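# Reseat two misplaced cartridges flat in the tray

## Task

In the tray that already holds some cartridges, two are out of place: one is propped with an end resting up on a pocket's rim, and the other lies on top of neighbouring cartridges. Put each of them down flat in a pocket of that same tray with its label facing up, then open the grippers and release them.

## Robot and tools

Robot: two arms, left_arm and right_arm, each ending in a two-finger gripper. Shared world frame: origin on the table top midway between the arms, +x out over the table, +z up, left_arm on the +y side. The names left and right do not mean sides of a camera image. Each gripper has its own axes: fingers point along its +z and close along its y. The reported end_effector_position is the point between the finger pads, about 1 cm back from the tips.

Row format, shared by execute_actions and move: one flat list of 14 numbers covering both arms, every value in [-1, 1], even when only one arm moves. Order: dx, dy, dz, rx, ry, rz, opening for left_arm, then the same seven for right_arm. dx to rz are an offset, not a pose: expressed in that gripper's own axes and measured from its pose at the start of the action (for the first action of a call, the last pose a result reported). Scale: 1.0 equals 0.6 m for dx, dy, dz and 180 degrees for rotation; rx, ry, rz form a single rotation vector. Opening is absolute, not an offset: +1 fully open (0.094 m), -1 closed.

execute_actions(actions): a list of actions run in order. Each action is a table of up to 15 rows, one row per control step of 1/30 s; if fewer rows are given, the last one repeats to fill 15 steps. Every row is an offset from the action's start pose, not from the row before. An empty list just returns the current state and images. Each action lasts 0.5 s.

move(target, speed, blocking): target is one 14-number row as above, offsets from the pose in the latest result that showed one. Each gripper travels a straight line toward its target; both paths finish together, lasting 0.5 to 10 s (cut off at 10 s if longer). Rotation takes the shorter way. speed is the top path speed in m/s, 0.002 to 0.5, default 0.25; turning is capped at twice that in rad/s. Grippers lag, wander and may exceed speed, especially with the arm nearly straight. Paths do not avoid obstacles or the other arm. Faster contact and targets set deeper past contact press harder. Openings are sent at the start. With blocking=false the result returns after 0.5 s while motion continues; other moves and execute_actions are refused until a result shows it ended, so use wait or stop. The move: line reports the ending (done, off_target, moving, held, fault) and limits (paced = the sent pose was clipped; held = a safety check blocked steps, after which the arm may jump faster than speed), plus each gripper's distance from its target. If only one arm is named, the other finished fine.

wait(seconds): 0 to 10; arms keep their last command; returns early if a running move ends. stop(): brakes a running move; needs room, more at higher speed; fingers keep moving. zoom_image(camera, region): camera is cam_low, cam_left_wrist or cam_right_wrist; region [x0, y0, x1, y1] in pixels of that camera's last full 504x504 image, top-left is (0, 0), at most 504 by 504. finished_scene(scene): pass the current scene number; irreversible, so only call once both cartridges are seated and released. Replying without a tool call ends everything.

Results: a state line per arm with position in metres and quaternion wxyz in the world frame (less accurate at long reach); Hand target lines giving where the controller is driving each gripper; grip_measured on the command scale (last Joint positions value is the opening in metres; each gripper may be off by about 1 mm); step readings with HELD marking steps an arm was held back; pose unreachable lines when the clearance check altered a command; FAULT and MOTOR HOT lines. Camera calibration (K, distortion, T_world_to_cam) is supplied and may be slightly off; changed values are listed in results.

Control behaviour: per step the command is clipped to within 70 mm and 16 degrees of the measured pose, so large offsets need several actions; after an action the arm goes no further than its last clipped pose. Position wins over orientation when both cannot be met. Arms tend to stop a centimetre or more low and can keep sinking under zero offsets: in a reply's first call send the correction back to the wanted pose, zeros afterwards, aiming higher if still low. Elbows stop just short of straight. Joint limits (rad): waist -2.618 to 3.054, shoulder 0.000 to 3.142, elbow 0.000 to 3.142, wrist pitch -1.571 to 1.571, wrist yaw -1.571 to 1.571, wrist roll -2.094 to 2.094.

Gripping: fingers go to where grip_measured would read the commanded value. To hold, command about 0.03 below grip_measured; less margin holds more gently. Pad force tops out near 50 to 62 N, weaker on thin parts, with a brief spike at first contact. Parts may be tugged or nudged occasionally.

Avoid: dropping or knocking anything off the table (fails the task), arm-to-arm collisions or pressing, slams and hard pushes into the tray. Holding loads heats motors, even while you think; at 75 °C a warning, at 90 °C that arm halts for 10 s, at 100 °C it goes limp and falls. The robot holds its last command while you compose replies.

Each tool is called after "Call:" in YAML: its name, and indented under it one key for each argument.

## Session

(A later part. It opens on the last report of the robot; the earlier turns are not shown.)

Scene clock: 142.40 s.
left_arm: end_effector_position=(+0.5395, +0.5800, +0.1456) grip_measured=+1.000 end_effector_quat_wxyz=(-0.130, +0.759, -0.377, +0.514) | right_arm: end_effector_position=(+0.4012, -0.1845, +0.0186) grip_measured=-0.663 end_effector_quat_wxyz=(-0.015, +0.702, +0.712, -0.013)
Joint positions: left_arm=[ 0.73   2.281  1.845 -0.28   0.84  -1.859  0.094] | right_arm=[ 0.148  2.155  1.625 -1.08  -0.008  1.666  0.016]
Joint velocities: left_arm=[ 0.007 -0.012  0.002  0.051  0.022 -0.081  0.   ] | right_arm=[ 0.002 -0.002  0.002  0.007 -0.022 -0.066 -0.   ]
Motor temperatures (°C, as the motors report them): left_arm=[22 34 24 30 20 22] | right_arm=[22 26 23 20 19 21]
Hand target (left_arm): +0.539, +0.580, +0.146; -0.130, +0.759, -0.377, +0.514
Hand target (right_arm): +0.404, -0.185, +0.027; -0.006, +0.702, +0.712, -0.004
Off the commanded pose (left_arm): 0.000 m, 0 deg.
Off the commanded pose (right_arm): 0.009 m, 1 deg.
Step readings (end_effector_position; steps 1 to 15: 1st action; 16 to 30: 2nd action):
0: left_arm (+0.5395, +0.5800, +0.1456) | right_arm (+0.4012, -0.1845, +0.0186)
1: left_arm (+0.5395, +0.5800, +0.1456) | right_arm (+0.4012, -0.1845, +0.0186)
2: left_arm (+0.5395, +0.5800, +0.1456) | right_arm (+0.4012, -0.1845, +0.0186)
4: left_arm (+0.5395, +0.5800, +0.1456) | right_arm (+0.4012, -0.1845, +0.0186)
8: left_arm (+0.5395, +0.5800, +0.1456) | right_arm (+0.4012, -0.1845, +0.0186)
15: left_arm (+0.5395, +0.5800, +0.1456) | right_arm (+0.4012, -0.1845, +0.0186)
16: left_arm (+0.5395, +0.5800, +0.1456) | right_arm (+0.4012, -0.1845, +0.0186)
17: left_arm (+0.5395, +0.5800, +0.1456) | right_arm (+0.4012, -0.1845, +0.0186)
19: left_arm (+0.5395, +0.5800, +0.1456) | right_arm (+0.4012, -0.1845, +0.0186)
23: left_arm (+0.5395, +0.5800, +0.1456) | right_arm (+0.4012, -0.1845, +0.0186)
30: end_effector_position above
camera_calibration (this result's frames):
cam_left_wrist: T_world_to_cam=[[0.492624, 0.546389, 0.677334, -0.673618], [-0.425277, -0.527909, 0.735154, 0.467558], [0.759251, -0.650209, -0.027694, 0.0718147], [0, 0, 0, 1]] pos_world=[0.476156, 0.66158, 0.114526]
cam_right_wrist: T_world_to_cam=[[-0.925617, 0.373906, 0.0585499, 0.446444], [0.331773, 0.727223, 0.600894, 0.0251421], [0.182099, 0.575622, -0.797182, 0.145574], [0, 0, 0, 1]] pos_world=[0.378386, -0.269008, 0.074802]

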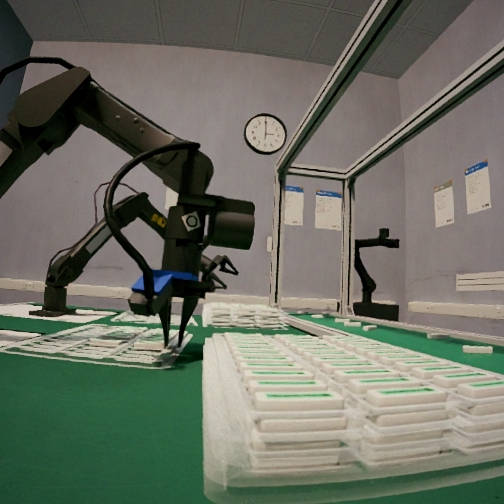

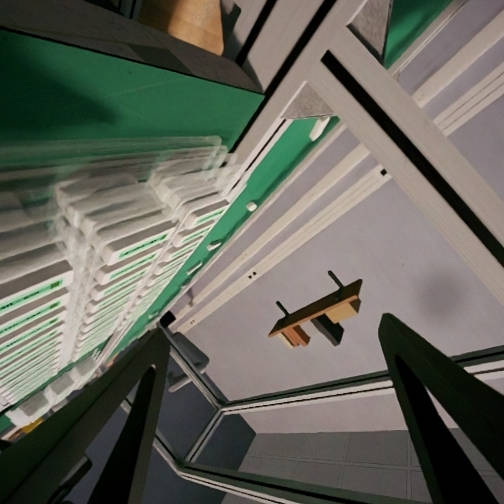

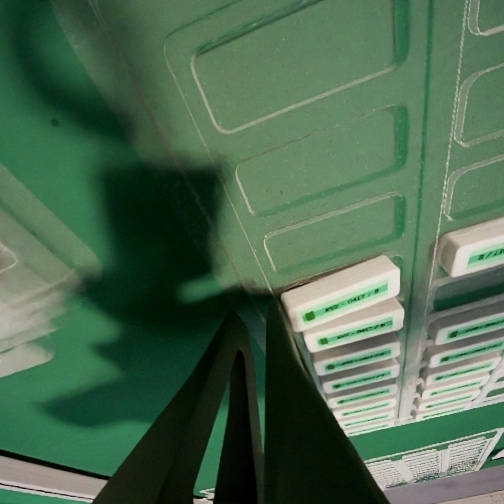

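Call:
execute_actions:
  actions:
    - [[0,0,0,0,0,0,1,0,0.004,-0.014,-0.008,0,0,-0.64],[0,0,0,0,0,0,1,0,0.004,-0.014,-0.008,0,0,-0.62],[0,0,0,0,0,0,1,0,0.004,-0.014,-0.008,0,0,-0.6],[0,0,0,0,0,0,1,0,0.004,-0.014,-0.008,0,0,-0.58],[0,0,0,0,0,0,1,0,0.004,-0.014,-0.008,0,0,-0.56],[0,0,0,0,0,0,1,0,0.004,-0.014,-0.008,0,0,-0.54],[0,0,0,0,0,0,1,0,0.004,-0.014,-0.008,0,0,-0.52]]
    - [[0,0,0,0,0,0,1,0,0.004,-0.014,-0.008,0,0,-0.7]]

Call:
zoom_image:
  camera: "cam_low"
  region: [80, 300, 200, 370]

Scene clock: 151.07 s.
left_arm: end_effector_position=(+0.5395, +0.5800, +0.1456) grip_measured=+1.000 end_effector_quat_wxyz=(-0.130, +0.759, -0.377, +0.514) | right_arm: end_effector_position=(+0.4012, -0.1845, +0.0186) grip_measured=-0.697 end_effector_quat_wxyz=(-0.015, +0.702, +0.712, -0.013)
Joint positions: left_arm=[ 0.73   2.281  1.845 -0.28   0.84  -1.859  0.094] | right_arm=[ 0.148  2.155  1.625 -1.08  -0.008  1.666  0.014]
Joint velocities: left_arm=[-0.012  0.002 -0.002 -0.022 -0.066  0.037  0.   ] | right_arm=[-0.002  0.017  0.012  0.051  0.007  0.007 -0.   ]
Motor temperatures (°C, as the motors report them): left_arm=[22 35 24 30 20 22] | right_arm=[22 27 22 20 19 21]
Hand target (left_arm): +0.539, +0.580, +0.146; -0.130, +0.759, -0.377, +0.514
Hand target (right_arm): +0.404, -0.185, +0.027; -0.006, +0.702, +0.712, -0.004
Off the commanded pose (left_arm): 0.000 m, 0 deg.
Off the commanded pose (right_arm): 0.009 m, 1 deg.
Step readings (end_effector_position; steps 1 to 15: 1st action; 16 to 30: 2nd action):
0: left_arm (+0.5395, +0.5800, +0.1456) | right_arm (+0.4012, -0.1845, +0.0186)
1: left_arm (+0.5395, +0.5800, +0.1456) | right_arm (+0.4012, -0.1845, +0.0186)
2: left_arm (+0.5395, +0.5800, +0.1456) | right_arm (+0.4012, -0.1845, +0.0186)
4: left_arm (+0.5395, +0.5800, +0.1456) | right_arm (+0.4012, -0.1845, +0.0186)
8: left_arm (+0.5395, +0.5800, +0.1456) | right_arm (+0.4012, -0.1845, +0.0186)
15: left_arm (+0.5395, +0.5800, +0.1456) | right_arm (+0.4012, -0.1845, +0.0186)
16: left_arm (+0.5395, +0.5800, +0.1456) | right_arm (+0.4012, -0.1845, +0.0186)
17: left_arm (+0.5395, +0.5800, +0.1456) | right_arm (+0.4012, -0.1845, +0.0186)
19: left_arm (+0.5395, +0.5800, +0.1456) | right_arm (+0.4012, -0.1845, +0.0186)
23: left_arm (+0.5395, +0.5800, +0.1456) | right_arm (+0.4012, -0.1845, +0.0186)
30: end_effector_position above
camera_calibration (this result's frames):
cam_left_wrist: T_world_to_cam=[[0.492624, 0.546389, 0.677334, -0.673618], [-0.425277, -0.527909, 0.735154, 0.467558], [0.759251, -0.650209, -0.027694, 0.0718147], [0, 0, 0, 1]] pos_world=[0.476156, 0.66158, 0.114526]
cam_right_wrist: T_world_to_cam=[[-0.925617, 0.373906, 0.0585499, 0.446444], [0.331773, 0.727223, 0.600894, 0.0251421], [0.182099, 0.575622, -0.797182, 0.145574], [0, 0, 0, 1]] pos_world=[0.378386, -0.269008, 0.074802]

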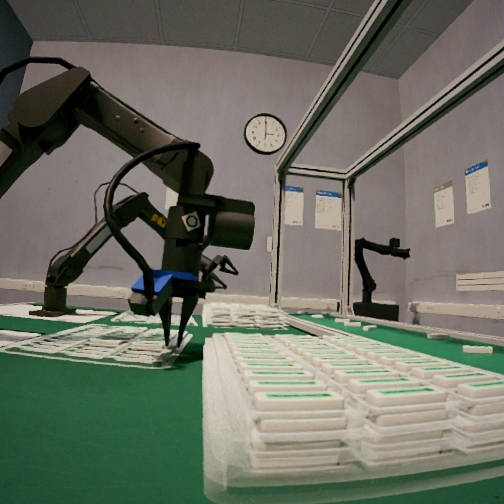

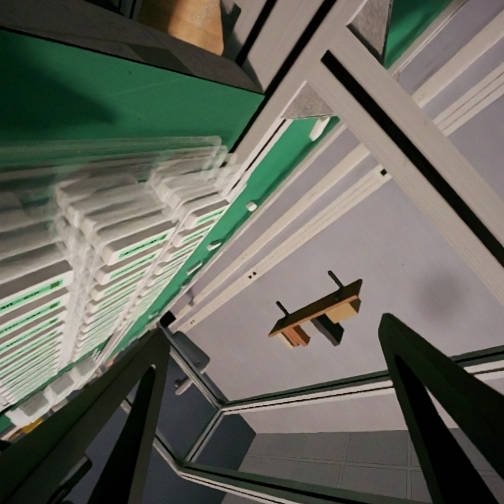

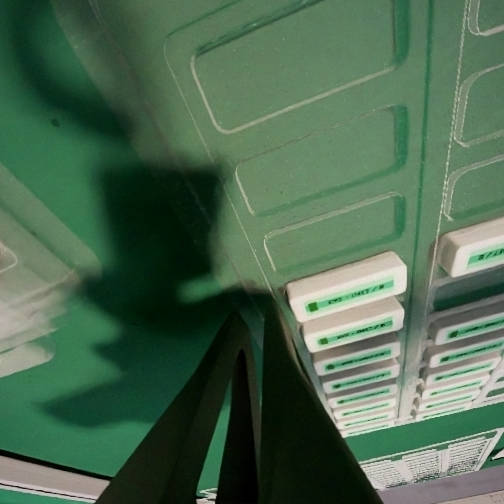

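Region (80, 300, 200, 370) of cam_low's 504x504 image, scaled by 4.200, with more detail than that image has; it fills the top 294 rows of this view, and the rest is white.

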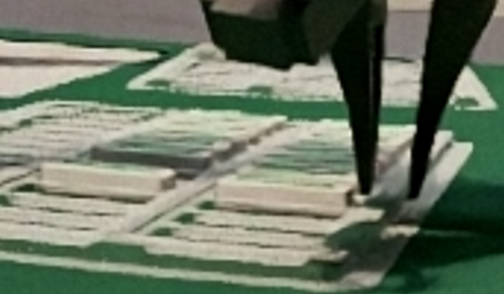

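Call:
move:
  target: [0,0,0,0,0,0,1,0,0.01,-0.08,0,0,0,-0.8]
  speed: 0.1

Call:
finished_scene:
  scene: 2

Scene clock: 159.60 s.
left_arm: end_effector_position=(+0.5395, +0.5800, +0.1456) grip_measured=+1.000 end_effector_quat_wxyz=(-0.130, +0.759, -0.377, +0.514) | right_arm: end_effector_position=(+0.4069, -0.1839, +0.0558) grip_measured=-0.797 end_effector_quat_wxyz=(-0.018, +0.702, +0.712, -0.016)
Joint positions: left_arm=[ 0.73   2.281  1.845 -0.28   0.84  -1.859  0.094] | right_arm=[ 0.148  2.155  1.776 -1.24  -0.008  1.666  0.01 ]
Joint velocities: left_arm=[ 0.012  0.007 -0.007 -0.022  0.037 -0.037  0.   ] | right_arm=[-0.007 -0.002  0.002  0.007 -0.066 -0.095 -0.   ]
Motor temperatures (°C, as the motors report them): left_arm=[22 35 24 30 20 22] | right_arm=[22 27 23 20 19 21]
Hand target (left_arm): +0.539, +0.580, +0.146; -0.130, +0.759, -0.377, +0.514
Hand target (right_arm): +0.410, -0.185, +0.066; -0.015, +0.702, +0.712, -0.012
Off the commanded pose (left_arm): 0.000 m, 0 deg.
Off the commanded pose (right_arm): 0.011 m, 1 deg.
move: off_target (right_arm)
camera_calibration (this result's frames):
cam_left_wrist: T_world_to_cam=[[0.492624, 0.546389, 0.677334, -0.673618], [-0.425277, -0.527909, 0.735154, 0.467558], [0.759251, -0.650209, -0.027694, 0.0718147], [0, 0, 0, 1]] pos_world=[0.476156, 0.66158, 0.114526]
cam_right_wrist: T_world_to_cam=[[-0.925022, 0.373971, 0.0669313, 0.448567], [0.337451, 0.727848, 0.596962, -0.00146158], [0.174531, 0.574789, -0.799472, 0.17683], [0, 0, 0, 1]] pos_world=[0.384565, -0.268327, 0.11222]

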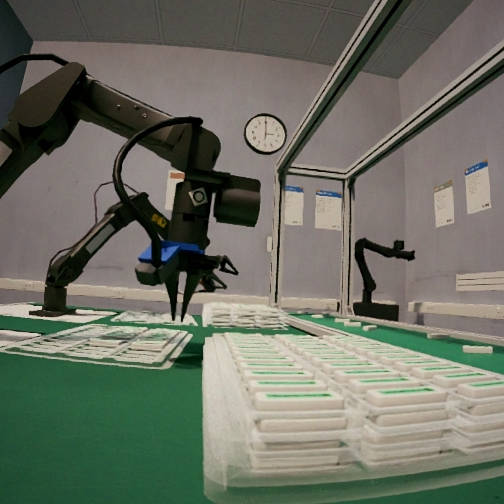

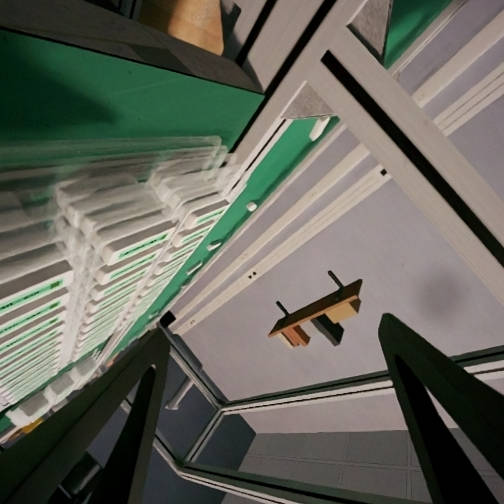

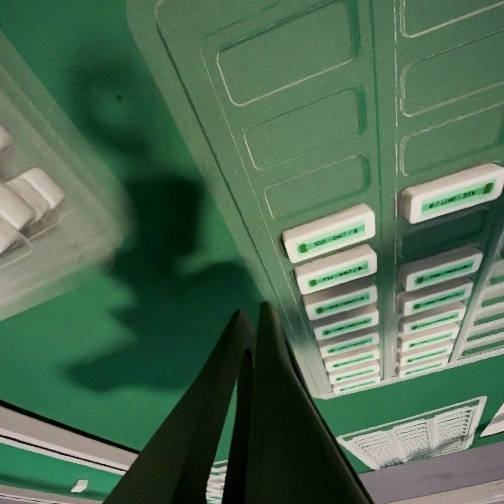

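The scene is finished: the task was done.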